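# Move the crate into the yellow taped bay

## Task

Get the crate into the yellow bay, standing upright, with its whole footprint inside the tape and none of it resting on the tape, and every piece of paper still inside it. The robot must not tip or finish leaning, and the crate must stay in place without the robot holding it.

## Robot and tools

Robot: TidyBot++, a mobile base (0.54 m long, 0.50 m wide, 0.38 m tall) on four powered casters, carrying a single seven-joint arm with a two-finger gripper. The shoulder sits 0.12 m ahead of the base centre and 0.68 m above the floor. Cameras: base_camera (fixed on the base, looking forward) and wrist_camera (looks along the hand). The arm starts folded, hand pointing down, reaching up to 0.08 m beyond the base front, with the elbow up to 1.15 m high. A loose object may occasionally get a brief push from outside.

Frames: the base frame has its origin on the floor below the base centre, x forward, y left, z up. hand_pose is reported in this frame and marks the point between the finger pads; its z axis runs out along the fingers and its y axis is the closing direction. base_odometry is measured in the odometry frame, which is the base frame as it was at scene start; heading is positive to the left, -3.142 to 3.142. Odometry counts wheel turns, so wheel slip looks like travel, and drift of a few cm and several degrees builds up over many moves.

execute_actions: argument actions is a list holding either no action (just report state and images) or exactly one action. An action may contain:
- base: exactly one key, each a relative offset from where the base last reported itself: translate_m (metres, forward positive, -2 to 2), strafe_m (metres, left positive, -2 to 2) or rotate_rad (radians, counter-clockwise seen from above positive, -6.3 to 6.3).
- joints: absolute targets by name, in radians except the gripper. joint_1_rad any angle (whole arm about vertical; positive is clockwise from above, opposite to rotate_rad); joint_2_rad -2.249 to 2.249 (shoulder); joint_3_rad any angle; joint_4_rad -2.579 to 2.579 (elbow); joint_5_rad any angle; joint_6_rad -2.099 to 2.099 (wrist); joint_7_rad any angle (hand roll; hand down, positive is counter-clockwise from above, and at 1.57 the fingers open toward the robot's left and right); gripper_pos 0 (open, about 85 mm gap) to 1 (closed, squeezing roughly 96 to 120 N per finger). Gap is about 85 x (1 - gripper_pos) mm. Done tolerances are 0.039 rad for joints 1 to 4, 0.056 for 5 to 7, 0.03 for the gripper. Unbounded joints go the short way, so turn them in steps below half a revolution.
- speeds: optional caps for this action only, keyed translate_m, strafe_m (0.05 to 0.5 m/s) or rotate_rad (0.1 to 1.57 rad/s); defaults are the maxima. A base move needing over about 8.7 s at its top speed is rejected.
cameras: list of base_camera, wrist_camera or all; omitted or null gives all, [] gives none. Any bad key or value rejects the whole call with no motion. Parts left out of an action may still be driving toward earlier targets.

Arm geometry (joint_1_rad 0, joint_3_rad 3.14, joint_5_rad 0, roughly the start): the arm stays in the vertical plane of base x. Segment angles from vertical, forward positive: upper arm (0.42 m) = joint_2_rad; forearm (0.31 m) = joint_2_rad - joint_4_rad; hand (0.31 m to the hand point) = that minus joint_6_rad. Hand point offset from shoulder: forward = sum of length x sin(angle), up = sum of length x cos(angle). From 3.14, raising joint_3_rad swings a forward-bent forearm to the right; raising joint_5_rad swings a bent hand to the right. A downward hand reaches at most about 0.94 m high, only near the base. Closed fingertips extend about 20 mm past the hand point.

Accuracy: friction and load leave the hand a cm or two off (more when stretched); hand_pose may itself be a cm or two wrong, so trust images. To correct, send each joint its previous command plus (wanted angle minus read angle). Holding a load makes the arm sag; never command a loaded joint to its current reading.

wait: seconds 0 to 10; nothing new is commanded; returns state and images.
zoom_image: camera (base_camera or wrist_camera) and region [x0, y0, x1, y1] in pixels of that camera's latest full image, top-left origin, at most 504 x 504.
read_manual: section "licences" returns licence texts only.
finished_scene: scene = current scene number; ends it permanently and reports success. Only call once the crate sits correctly on its own.

Result lines: base_status and joint_status tell how each motion ended: done; off_target (stopped short, may still push); contact_stop or time_out (target dropped, holding). base done only means the wheels turned enough; a blocked base can say done while short. "joint command not followed" plus "cause:" means arm targets were withheld, usually a self-collision; joints then read not_followed and may be retried later. on_its_own lists uncommanded changes. motor_effort is percent of maximum, with the action's peak in brackets; readings are noisy. base_tilt is in degrees, forward and right positive. Motor temperatures list per arm joint; MOTOR HOT appears from 60 °C, and at 75 °C an OVER-TEMPERATURE FAULT lets the arm sink, with limit_stop_at_motor_heat in joint_status (resend targets). ARM HIT flags a hard hit of the arm on itself or the base. If a call reports a stop, later calls in the same reply are skipped.

Avoid: driving while the arm is caught on something around 0.8 m or higher (can tip the robot); horizontal pushes on a raised hand (can lift wheels); driving the arm into objects, which can trip a torque fault (joints 1 to 4 limit 104.5 N m, warning 56.7; joints 5 to 7 limit 51.3, warning 29.4) that freezes the arm for 10 s; long loaded holds that heat motors; drops, slams, spilling paper, and blocked base pushes. Nothing prevents the arm from striking the base.

Each tool is called after "Call:" by a JSON object that holds its "name" and its "arguments".

## Session

Call:
{"name": "execute_actions", "arguments": {"actions": []}}

Scene clock: 0.00 s.
Motor temperatures (°C, as the motors report them): [28 25 25 25 33 39 32]
base_odometry: x=+0.000 y=+0.000 heading=+0.000 (m, m, rad; odometry frame)
base_tilt: forward=-0.3 right=-0.6 (deg)
base_status: not commanded
joint_positions: joint_1_rad=+0.019 joint_2_rad=-0.310 joint_3_rad=+3.182 joint_4_rad=-2.522 joint_5_rad=-0.024 joint_6_rad=-0.825 joint_7_rad=+1.579 gripper_pos=+0.000
joint_status: not commanded
motor_effort: joint_1_rad=+0 joint_2_rad=-3 joint_3_rad=-1 joint_4_rad=+16 joint_5_rad=+0 joint_6_rad=+2 joint_7_rad=+1 (%)
hand_pose: x=+0.2760 y=-0.0010 z=+0.5852 quat_wxyz=(-0.014, +0.998, -0.033, +0.053) (m; base frame)
pictures: base_camera, wrist_camera
Images, in order (width x height): base_camera 644x364, wrist_camera 644x476.

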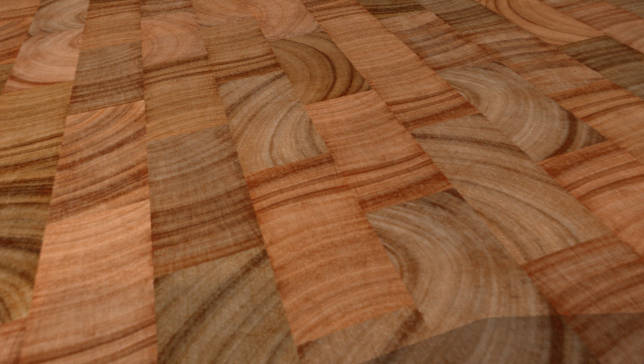

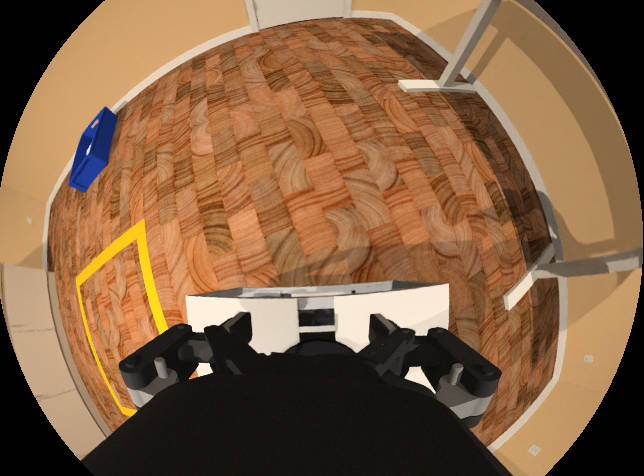

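Call:
{"name": "execute_actions", "arguments": {"actions": [{"base":{"rotate_rad":1.1},"joints":{"joint_6_rad":-0.3}}]}}

Call:
{"name": "execute_actions", "arguments": {"actions": [{"base":{"translate_m":0.7}}]}}

Scene clock: 4.33 s.
Motor temperatures (°C, as the motors report them): [28 25 25 25 33 39 32]
base_odometry: x=+0.000 y=+0.000 heading=+1.100 (m, m, rad; odometry frame)
base_tilt: forward=-0.3 right=-0.6 (deg)
base_status: done
joint_positions: joint_1_rad=+0.019 joint_2_rad=-0.310 joint_3_rad=+3.182 joint_4_rad=-2.520 joint_5_rad=-0.024 joint_6_rad=-0.313 joint_7_rad=+1.579 gripper_pos=+0.000
joint_status: all done
motor_effort: joint_1_rad=+0(1) joint_2_rad=-6(6) joint_3_rad=+0(1) joint_4_rad=+16(16) joint_5_rad=-1(0) joint_6_rad=+6(6) joint_7_rad=+1(1) (%)
hand_pose: x=+0.4234 y=-0.0133 z=+0.6413 quat_wxyz=(-0.003, +0.952, -0.035, +0.304) (m; base frame)
pictures: base_camera, wrist_camera
Images, in order (width x height): base_camera 644x364, wrist_camera 644x476.

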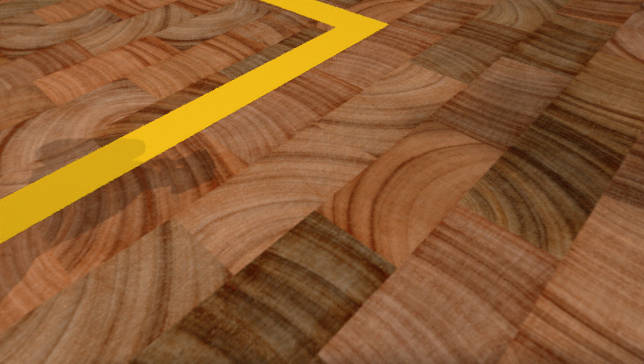

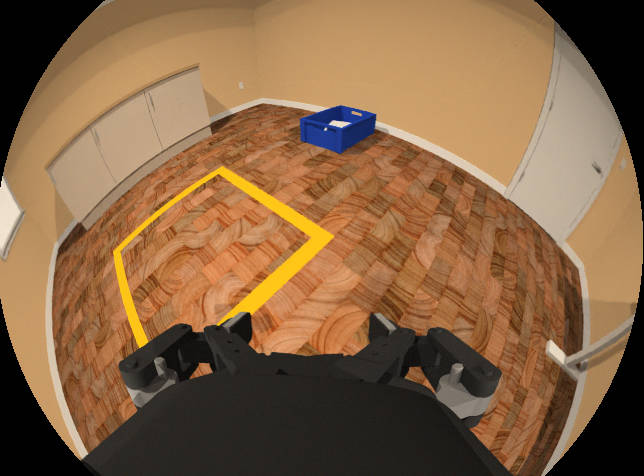

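Scene clock: 7.10 s.
Motor temperatures (°C, as the motors report them): [28 25 25 25 33 39 32]
base_odometry: x=+0.317 y=+0.624 heading=+1.101 (m, m, rad; odometry frame)
base_tilt: forward=-0.3 right=-0.6 (deg)
base_status: done
joint_positions: joint_1_rad=+0.019 joint_2_rad=-0.310 joint_3_rad=+3.182 joint_4_rad=-2.520 joint_5_rad=-0.024 joint_6_rad=-0.313 joint_7_rad=+1.579 gripper_pos=+0.000
joint_status: not commanded
motor_effort: joint_1_rad=+0(0) joint_2_rad=-5(8) joint_3_rad=+0(0) joint_4_rad=+16(17) joint_5_rad=+0(1) joint_6_rad=+5(6) joint_7_rad=+1(1) (%)
hand_pose: x=+0.4234 y=-0.0133 z=+0.6413 quat_wxyz=(-0.003, +0.952, -0.035, +0.304) (m; base frame)
pictures: base_camera, wrist_camera
Images, in order (width x height): base_camera 644x364, wrist_camera 644x476.

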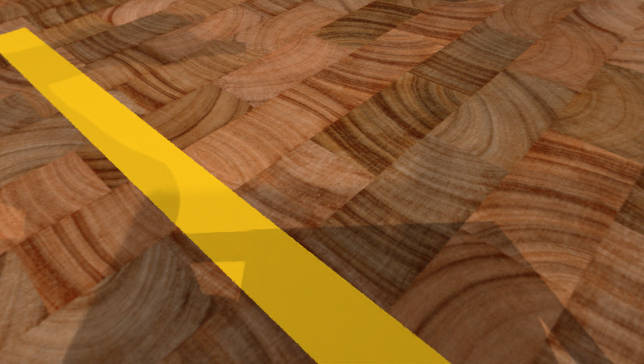

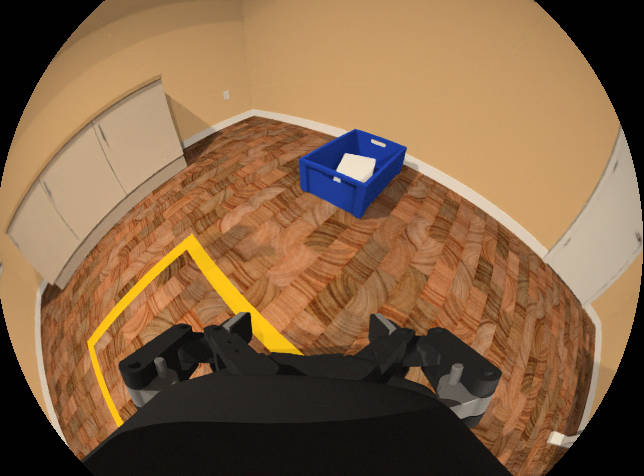

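Call:
{"name": "execute_actions", "arguments": {"actions": [{"base":{"rotate_rad":-0.78},"joints":{"joint_2_rad":0.3,"joint_4_rad":-1.7,"joint_6_rad":-1.14}}], "cameras": []}}

Call:
{"name": "execute_actions", "arguments": {"actions": [{"base":{"strafe_m":0.7}}]}}

Scene clock: 10.60 s.
Motor temperatures (°C, as the motors report them): [28 25 25 25 33 39 32]
base_odometry: x=+0.317 y=+0.624 heading=+0.321 (m, m, rad; odometry frame)
base_tilt: forward=-0.2 right=-0.6 (deg)
base_status: done
joint_positions: joint_1_rad=+0.019 joint_2_rad=+0.286 joint_3_rad=+3.182 joint_4_rad=-1.711 joint_5_rad=-0.024 joint_6_rad=-1.101 joint_7_rad=+1.579 gripper_pos=+0.000
joint_status: all done
motor_effort: joint_1_rad=+0(2) joint_2_rad=-28(28) joint_3_rad=+0(2) joint_4_rad=+15(18) joint_5_rad=+0(1) joint_6_rad=+1(6) joint_7_rad=+1(1) (%)
hand_pose: x=+0.5377 y=-0.0167 z=+0.6444 quat_wxyz=(-0.004, +0.999, -0.030, +0.022) (m; base frame)
pictures: none
No camera images: the call's "cameras" was empty. Leave "cameras" out to get every camera's image.

Scene clock: 13.37 s.
Motor temperatures (°C, as the motors report them): [28 25 25 25 33 39 32]
base_odometry: x=+0.097 y=+1.289 heading=+0.320 (m, m, rad; odometry frame)
base_tilt: forward=-0.3 right=-0.7 (deg)
base_status: done
joint_positions: joint_1_rad=+0.017 joint_2_rad=+0.286 joint_3_rad=+3.182 joint_4_rad=-1.711 joint_5_rad=-0.024 joint_6_rad=-1.101 joint_7_rad=+1.579 gripper_pos=+0.000
joint_status: not commanded
motor_effort: joint_1_rad=+0(3) joint_2_rad=-29(28) joint_3_rad=-1(2) joint_4_rad=+15(16) joint_5_rad=+0(1) joint_6_rad=+0(0) joint_7_rad=+1(1) (%)
hand_pose: x=+0.5377 y=-0.0160 z=+0.6444 quat_wxyz=(-0.004, +0.999, -0.029, +0.022) (m; base frame)
pictures: base_camera, wrist_camera
Images, in order (width x height): base_camera 644x364, wrist_camera 644x476.

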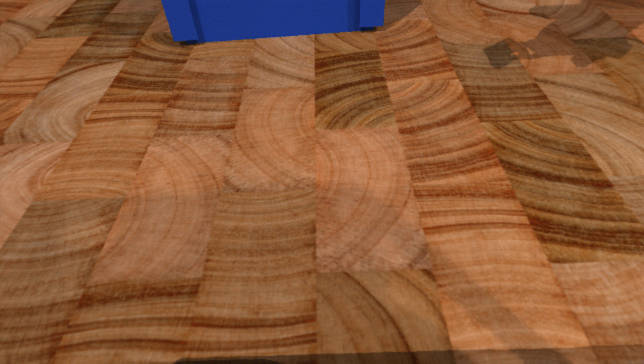

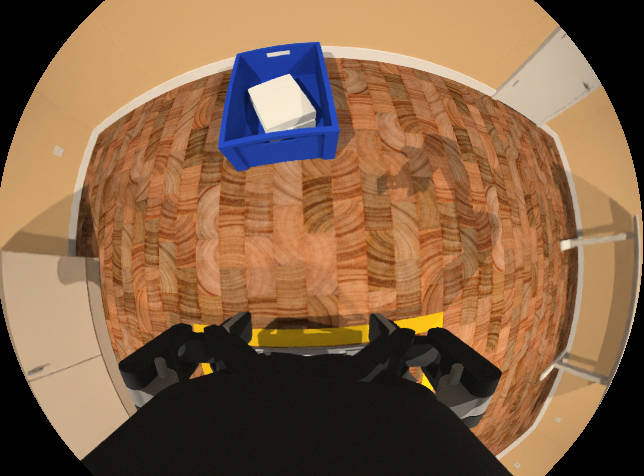

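Call:
{"name": "execute_actions", "arguments": {"actions": [{"base":{"strafe_m":0.1},"joints":{"joint_2_rad":1.044,"joint_4_rad":-1.53,"joint_6_rad":-0.58}}], "cameras": []}}

Call:
{"name": "execute_actions", "arguments": {"actions": [{"base":{"translate_m":0.25}}]}}

Scene clock: 18.63 s.
Motor temperatures (°C, as the motors report them): [28 25 25 25 33 39 32]
base_odometry: x=+0.065 y=+1.384 heading=+0.319 (m, m, rad; odometry frame)
base_tilt: forward=-0.2 right=-0.6 (deg)
base_status: done
joint_positions: joint_1_rad=+0.014 joint_2_rad=+1.036 joint_3_rad=+3.182 joint_4_rad=-1.543 joint_5_rad=-0.024 joint_6_rad=-0.618 joint_7_rad=+1.579 gripper_pos=+0.000
joint_status: all done
motor_effort: joint_1_rad=+0(3) joint_2_rad=-44(45) joint_3_rad=+0(2) joint_4_rad=+9(16) joint_5_rad=+0(0) joint_6_rad=-1(0) joint_7_rad=+1(1) (%)
hand_pose: x=+0.6311 y=-0.0246 z=+0.3192 quat_wxyz=(+0.010, +0.999, -0.024, -0.028) (m; base frame)
pictures: none
No camera images: the call's "cameras" was empty. Leave "cameras" out to get every camera's image.

Scene clock: 20.43 s.
Motor temperatures (°C, as the motors report them): [28 25 25 25 33 39 32]
base_odometry: x=+0.303 y=+1.463 heading=+0.320 (m, m, rad; odometry frame)
base_tilt: forward=-0.2 right=-0.6 (deg)
base_status: done
joint_positions: joint_1_rad=+0.014 joint_2_rad=+1.037 joint_3_rad=+3.182 joint_4_rad=-1.533 joint_5_rad=-0.024 joint_6_rad=-0.615 joint_7_rad=+1.579 gripper_pos=+0.000
joint_status: not commanded
motor_effort: joint_1_rad=+0(1) joint_2_rad=-44(46) joint_3_rad=+1(1) joint_4_rad=+9(10) joint_5_rad=+0(1) joint_6_rad=-1(1) joint_7_rad=+1(1) (%)
hand_pose: x=+0.6375 y=-0.0248 z=+0.3205 quat_wxyz=(+0.010, +0.999, -0.024, -0.022) (m; base frame)
pictures: base_camera, wrist_camera
Images, in order (width x height): base_camera 644x364, wrist_camera 644x476.

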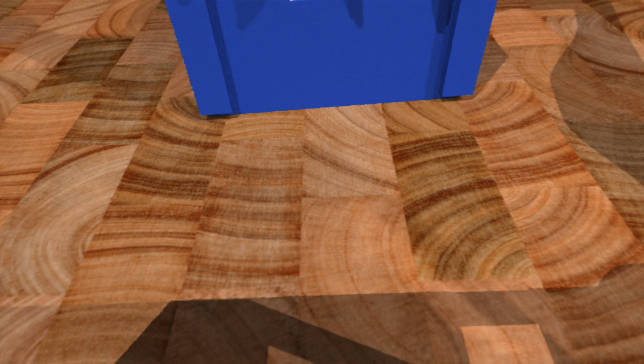

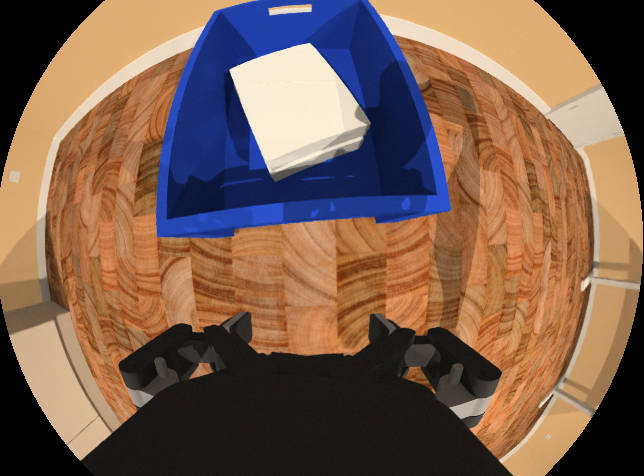

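Call:
{"name": "execute_actions", "arguments": {"actions": [{"base":{"translate_m":0.125}}], "cameras": []}}

Call:
{"name": "execute_actions", "arguments": {"actions": [{"joints":{"joint_2_rad":1.364,"joint_4_rad":-1.384,"joint_6_rad":-0.37}}]}}

Call:
{"name": "execute_actions", "arguments": {"actions": [{"base":{"translate_m":-0.5},"speeds":{"translate_m":0.15}}]}}

Scene clock: 24.37 s.
Motor temperatures (°C, as the motors report them): [28 26 25 25 33 39 32]
base_odometry: x=+0.421 y=+1.502 heading=+0.320 (m, m, rad; odometry frame)
base_tilt: forward=-0.2 right=-0.6 (deg)
base_status: done
joint_positions: joint_1_rad=+0.014 joint_2_rad=+1.037 joint_3_rad=+3.182 joint_4_rad=-1.529 joint_5_rad=-0.024 joint_6_rad=-0.614 joint_7_rad=+1.579 gripper_pos=+0.000
joint_status: not commanded
motor_effort: joint_1_rad=+0(1) joint_2_rad=-45(46) joint_3_rad=+1(1) joint_4_rad=+9(10) joint_5_rad=+0(0) joint_6_rad=+0(1) joint_7_rad=+1(1) (%)
hand_pose: x=+0.6400 y=-0.0249 z=+0.3211 quat_wxyz=(+0.010, +0.999, -0.023, -0.019) (m; base frame)
pictures: none
No camera images: the call's "cameras" was empty. Leave "cameras" out to get every camera's image.

Scene clock: 25.80 s.
Motor temperatures (°C, as the motors report them): [28 26 25 25 33 39 32]
base_odometry: x=+0.421 y=+1.502 heading=+0.320 (m, m, rad; odometry frame)
base_tilt: forward=-0.2 right=-0.6 (deg)
base_status: not commanded
joint_positions: joint_1_rad=+0.014 joint_2_rad=+1.362 joint_3_rad=+3.182 joint_4_rad=-1.396 joint_5_rad=-0.024 joint_6_rad=-0.406 joint_7_rad=+1.579 gripper_pos=+0.000
joint_status: all done
motor_effort: joint_1_rad=+0(2) joint_2_rad=-45(48) joint_3_rad=+0(0) joint_4_rad=+7(9) joint_5_rad=+0(1) joint_6_rad=+0(3) joint_7_rad=+1(0) (%)
hand_pose: x=+0.6413 y=-0.0277 z=+0.1662 quat_wxyz=(+0.015, +1.000, -0.018, -0.011) (m; base frame)
pictures: base_camera, wrist_camera
Images, in order (width x height): base_camera 644x364, wrist_camera 644x476.

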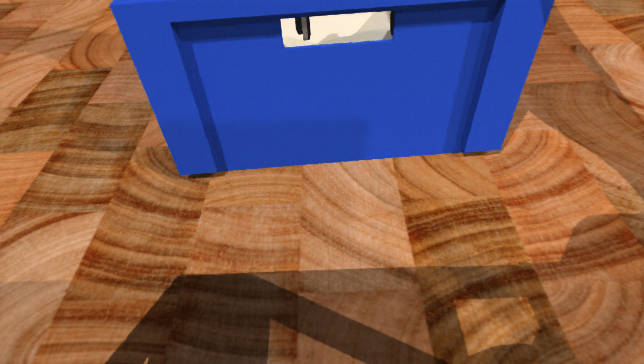

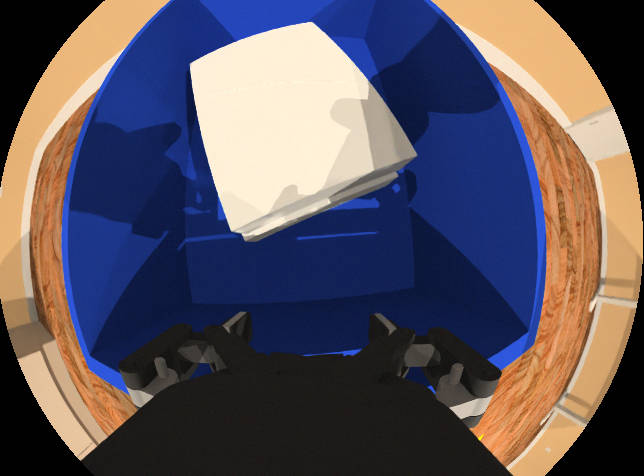

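Scene clock: 29.80 s.
Motor temperatures (°C, as the motors report them): [28 26 25 25 33 39 32]
base_odometry: x=-0.053 y=+1.345 heading=+0.321 (m, m, rad; odometry frame)
base_tilt: forward=-0.3 right=-0.6 (deg)
base_status: done
joint_positions: joint_1_rad=+0.010 joint_2_rad=+1.306 joint_3_rad=+3.182 joint_4_rad=-1.319 joint_5_rad=-0.024 joint_6_rad=-0.309 joint_7_rad=+1.579 gripper_pos=+0.000
joint_status: not commanded
motor_effort: joint_1_rad=+0(4) joint_2_rad=-37(46) joint_3_rad=-1(3) joint_4_rad=-1(6) joint_5_rad=+0(2) joint_6_rad=-8(14) joint_7_rad=+1(2) (%)
hand_pose: x=+0.7445 y=-0.0277 z=+0.2140 quat_wxyz=(+0.016, +0.994, -0.015, +0.104) (m; base frame)
pictures: base_camera, wrist_camera
Images, in order (width x height): base_camera 644x364, wrist_camera 644x476.

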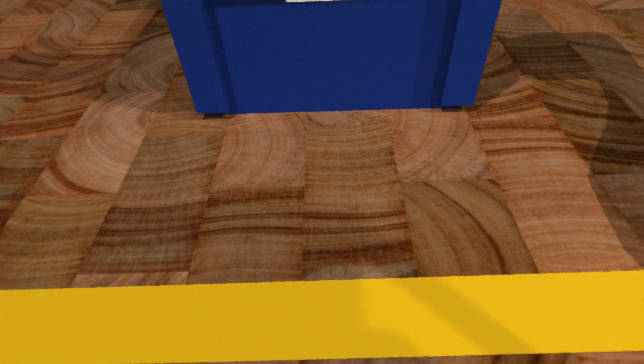

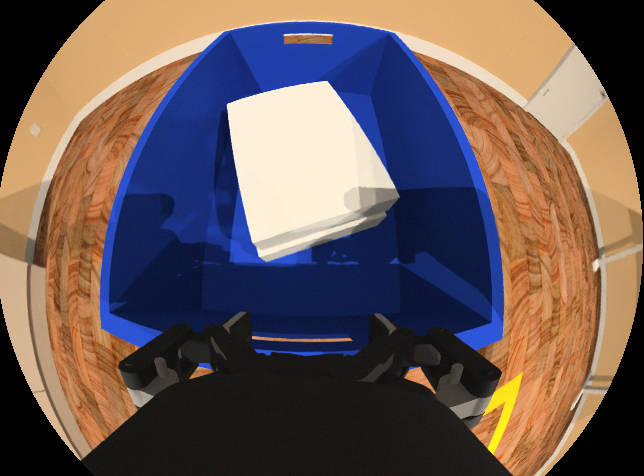

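Call:
{"name": "execute_actions", "arguments": {"actions": [{"base":{"translate_m":-0.8},"joints":{"joint_2_rad":1.43,"joint_4_rad":-1.46,"joint_6_rad":-0.45},"speeds":{"translate_m":0.2}}]}}

Scene clock: 36.03 s.
Motor temperatures (°C, as the motors report them): [28 26 25 25 33 39 32]
base_odometry: x=-0.812 y=+1.092 heading=+0.321 (m, m, rad; odometry frame)
base_tilt: forward=-0.2 right=-0.6 (deg)
base_status: done
joint_positions: joint_1_rad=+0.011 joint_2_rad=+1.320 joint_3_rad=+3.182 joint_4_rad=-1.382 joint_5_rad=-0.024 joint_6_rad=-0.341 joint_7_rad=+1.579 gripper_pos=+0.000
joint_status: joint_2_rad off_target (ended at +1.320, target +1.430); joint_4_rad off_target (ended at -1.382, target -1.460); joint_6_rad off_target (ended at -0.341, target -0.450)
motor_effort: joint_1_rad=+1(2) joint_2_rad=-29(36) joint_3_rad=+1(2) joint_4_rad=-5(15) joint_5_rad=+1(1) joint_6_rad=-9(20) joint_7_rad=+1(2) (%)
hand_pose: x=+0.6910 y=-0.0272 z=+0.1921 quat_wxyz=(+0.016, +0.999, -0.016, +0.049) (m; base frame)
pictures: base_camera, wrist_camera
Images, in order (width x height): base_camera 644x364, wrist_camera 644x476.

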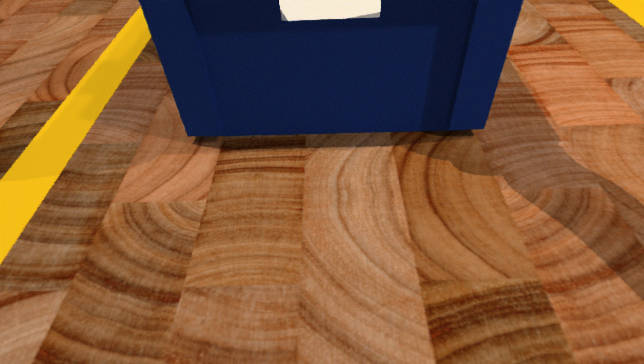

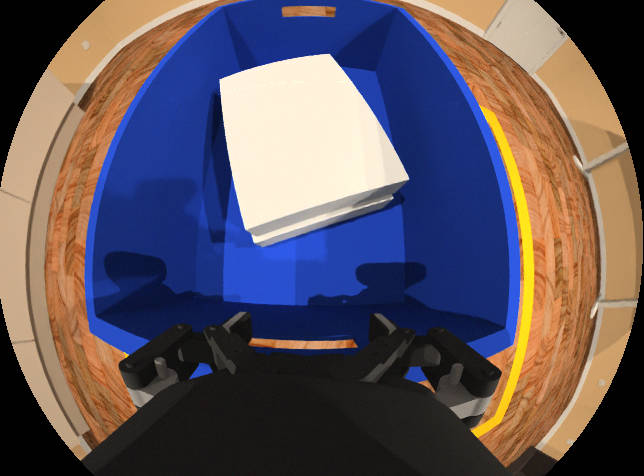

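Call:
{"name": "execute_actions", "arguments": {"actions": [{"base":{"translate_m":-0.2},"joints":{"joint_2_rad":1.38},"speeds":{"translate_m":0.15}}]}}

Call:
{"name": "execute_actions", "arguments": {"actions": [{"joints":{"joint_2_rad":0.8,"joint_4_rad":-1.2,"joint_6_rad":-0.6}}]}}

Scene clock: 39.23 s.
Motor temperatures (°C, as the motors report them): [28 26 25 25 33 39 32]
base_odometry: x=-1.002 y=+1.029 heading=+0.322 (m, m, rad; odometry frame)
base_tilt: forward=-0.2 right=-0.6 (deg)
base_status: done
joint_positions: joint_1_rad=+0.011 joint_2_rad=+1.315 joint_3_rad=+3.182 joint_4_rad=-1.391 joint_5_rad=-0.024 joint_6_rad=-0.343 joint_7_rad=+1.579 gripper_pos=+0.000
joint_status: joint_2_rad off_target (ended at +1.315, target +1.380)
motor_effort: joint_1_rad=+0(1) joint_2_rad=-34(36) joint_3_rad=+0(0) joint_4_rad=-4(12) joint_5_rad=+0(1) joint_6_rad=-9(17) joint_7_rad=+1(3) (%)
hand_pose: x=+0.6874 y=-0.0272 z=+0.1932 quat_wxyz=(+0.016, +0.999, -0.017, +0.046) (m; base frame)
pictures: base_camera, wrist_camera
Images, in order (width x height): base_camera 644x364, wrist_camera 644x476.

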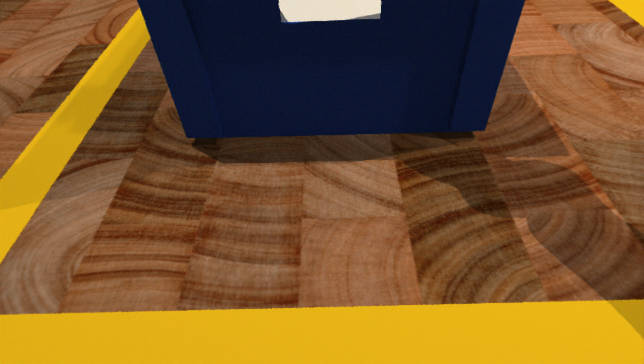

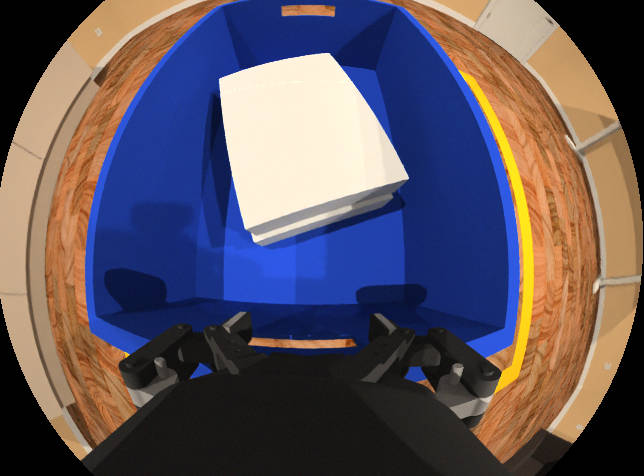

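Scene clock: 41.23 s.
Motor temperatures (°C, as the motors report them): [28 26 25 25 33 39 32]
base_odometry: x=-1.002 y=+1.029 heading=+0.322 (m, m, rad; odometry frame)
base_tilt: forward=-0.3 right=-0.6 (deg)
base_status: not commanded
joint_positions: joint_1_rad=+0.011 joint_2_rad=+0.796 joint_3_rad=+3.182 joint_4_rad=-1.202 joint_5_rad=-0.024 joint_6_rad=-0.560 joint_7_rad=+1.579 gripper_pos=+0.000
joint_status: all done
motor_effort: joint_1_rad=+0(0) joint_2_rad=-47(55) joint_3_rad=+0(1) joint_4_rad=+18(18) joint_5_rad=+1(1) joint_6_rad=+5(9) joint_7_rad=+1(1) (%)
hand_pose: x=+0.8770 y=-0.0272 z=+0.5862 quat_wxyz=(+0.012, +0.957, -0.019, +0.288) (m; base frame)
pictures: base_camera, wrist_camera
Images, in order (width x height): base_camera 644x364, wrist_camera 644x476.

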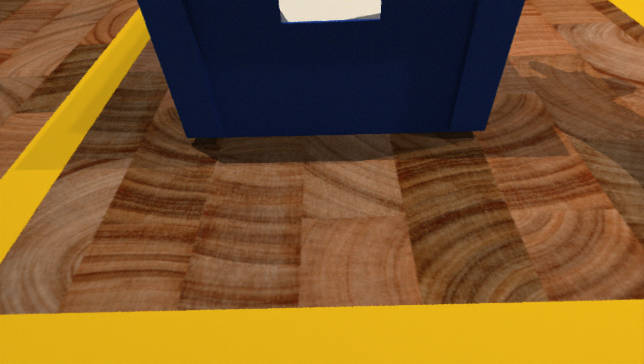

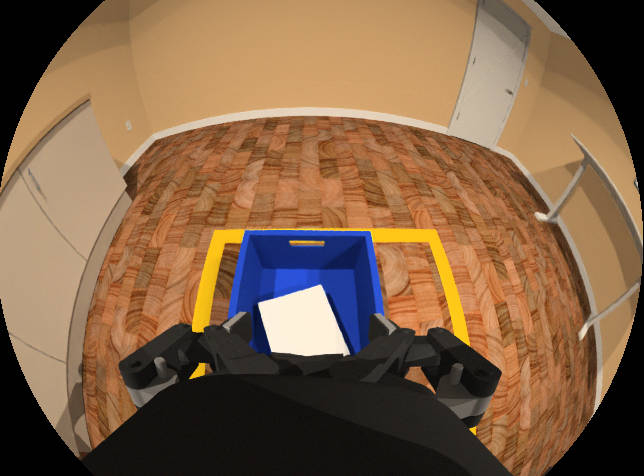

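The rim's parallax still falls within the tape, so it's inside.

Call:
{"name": "finished_scene", "arguments": {"scene": 1}}

The scene is finished: the task was done.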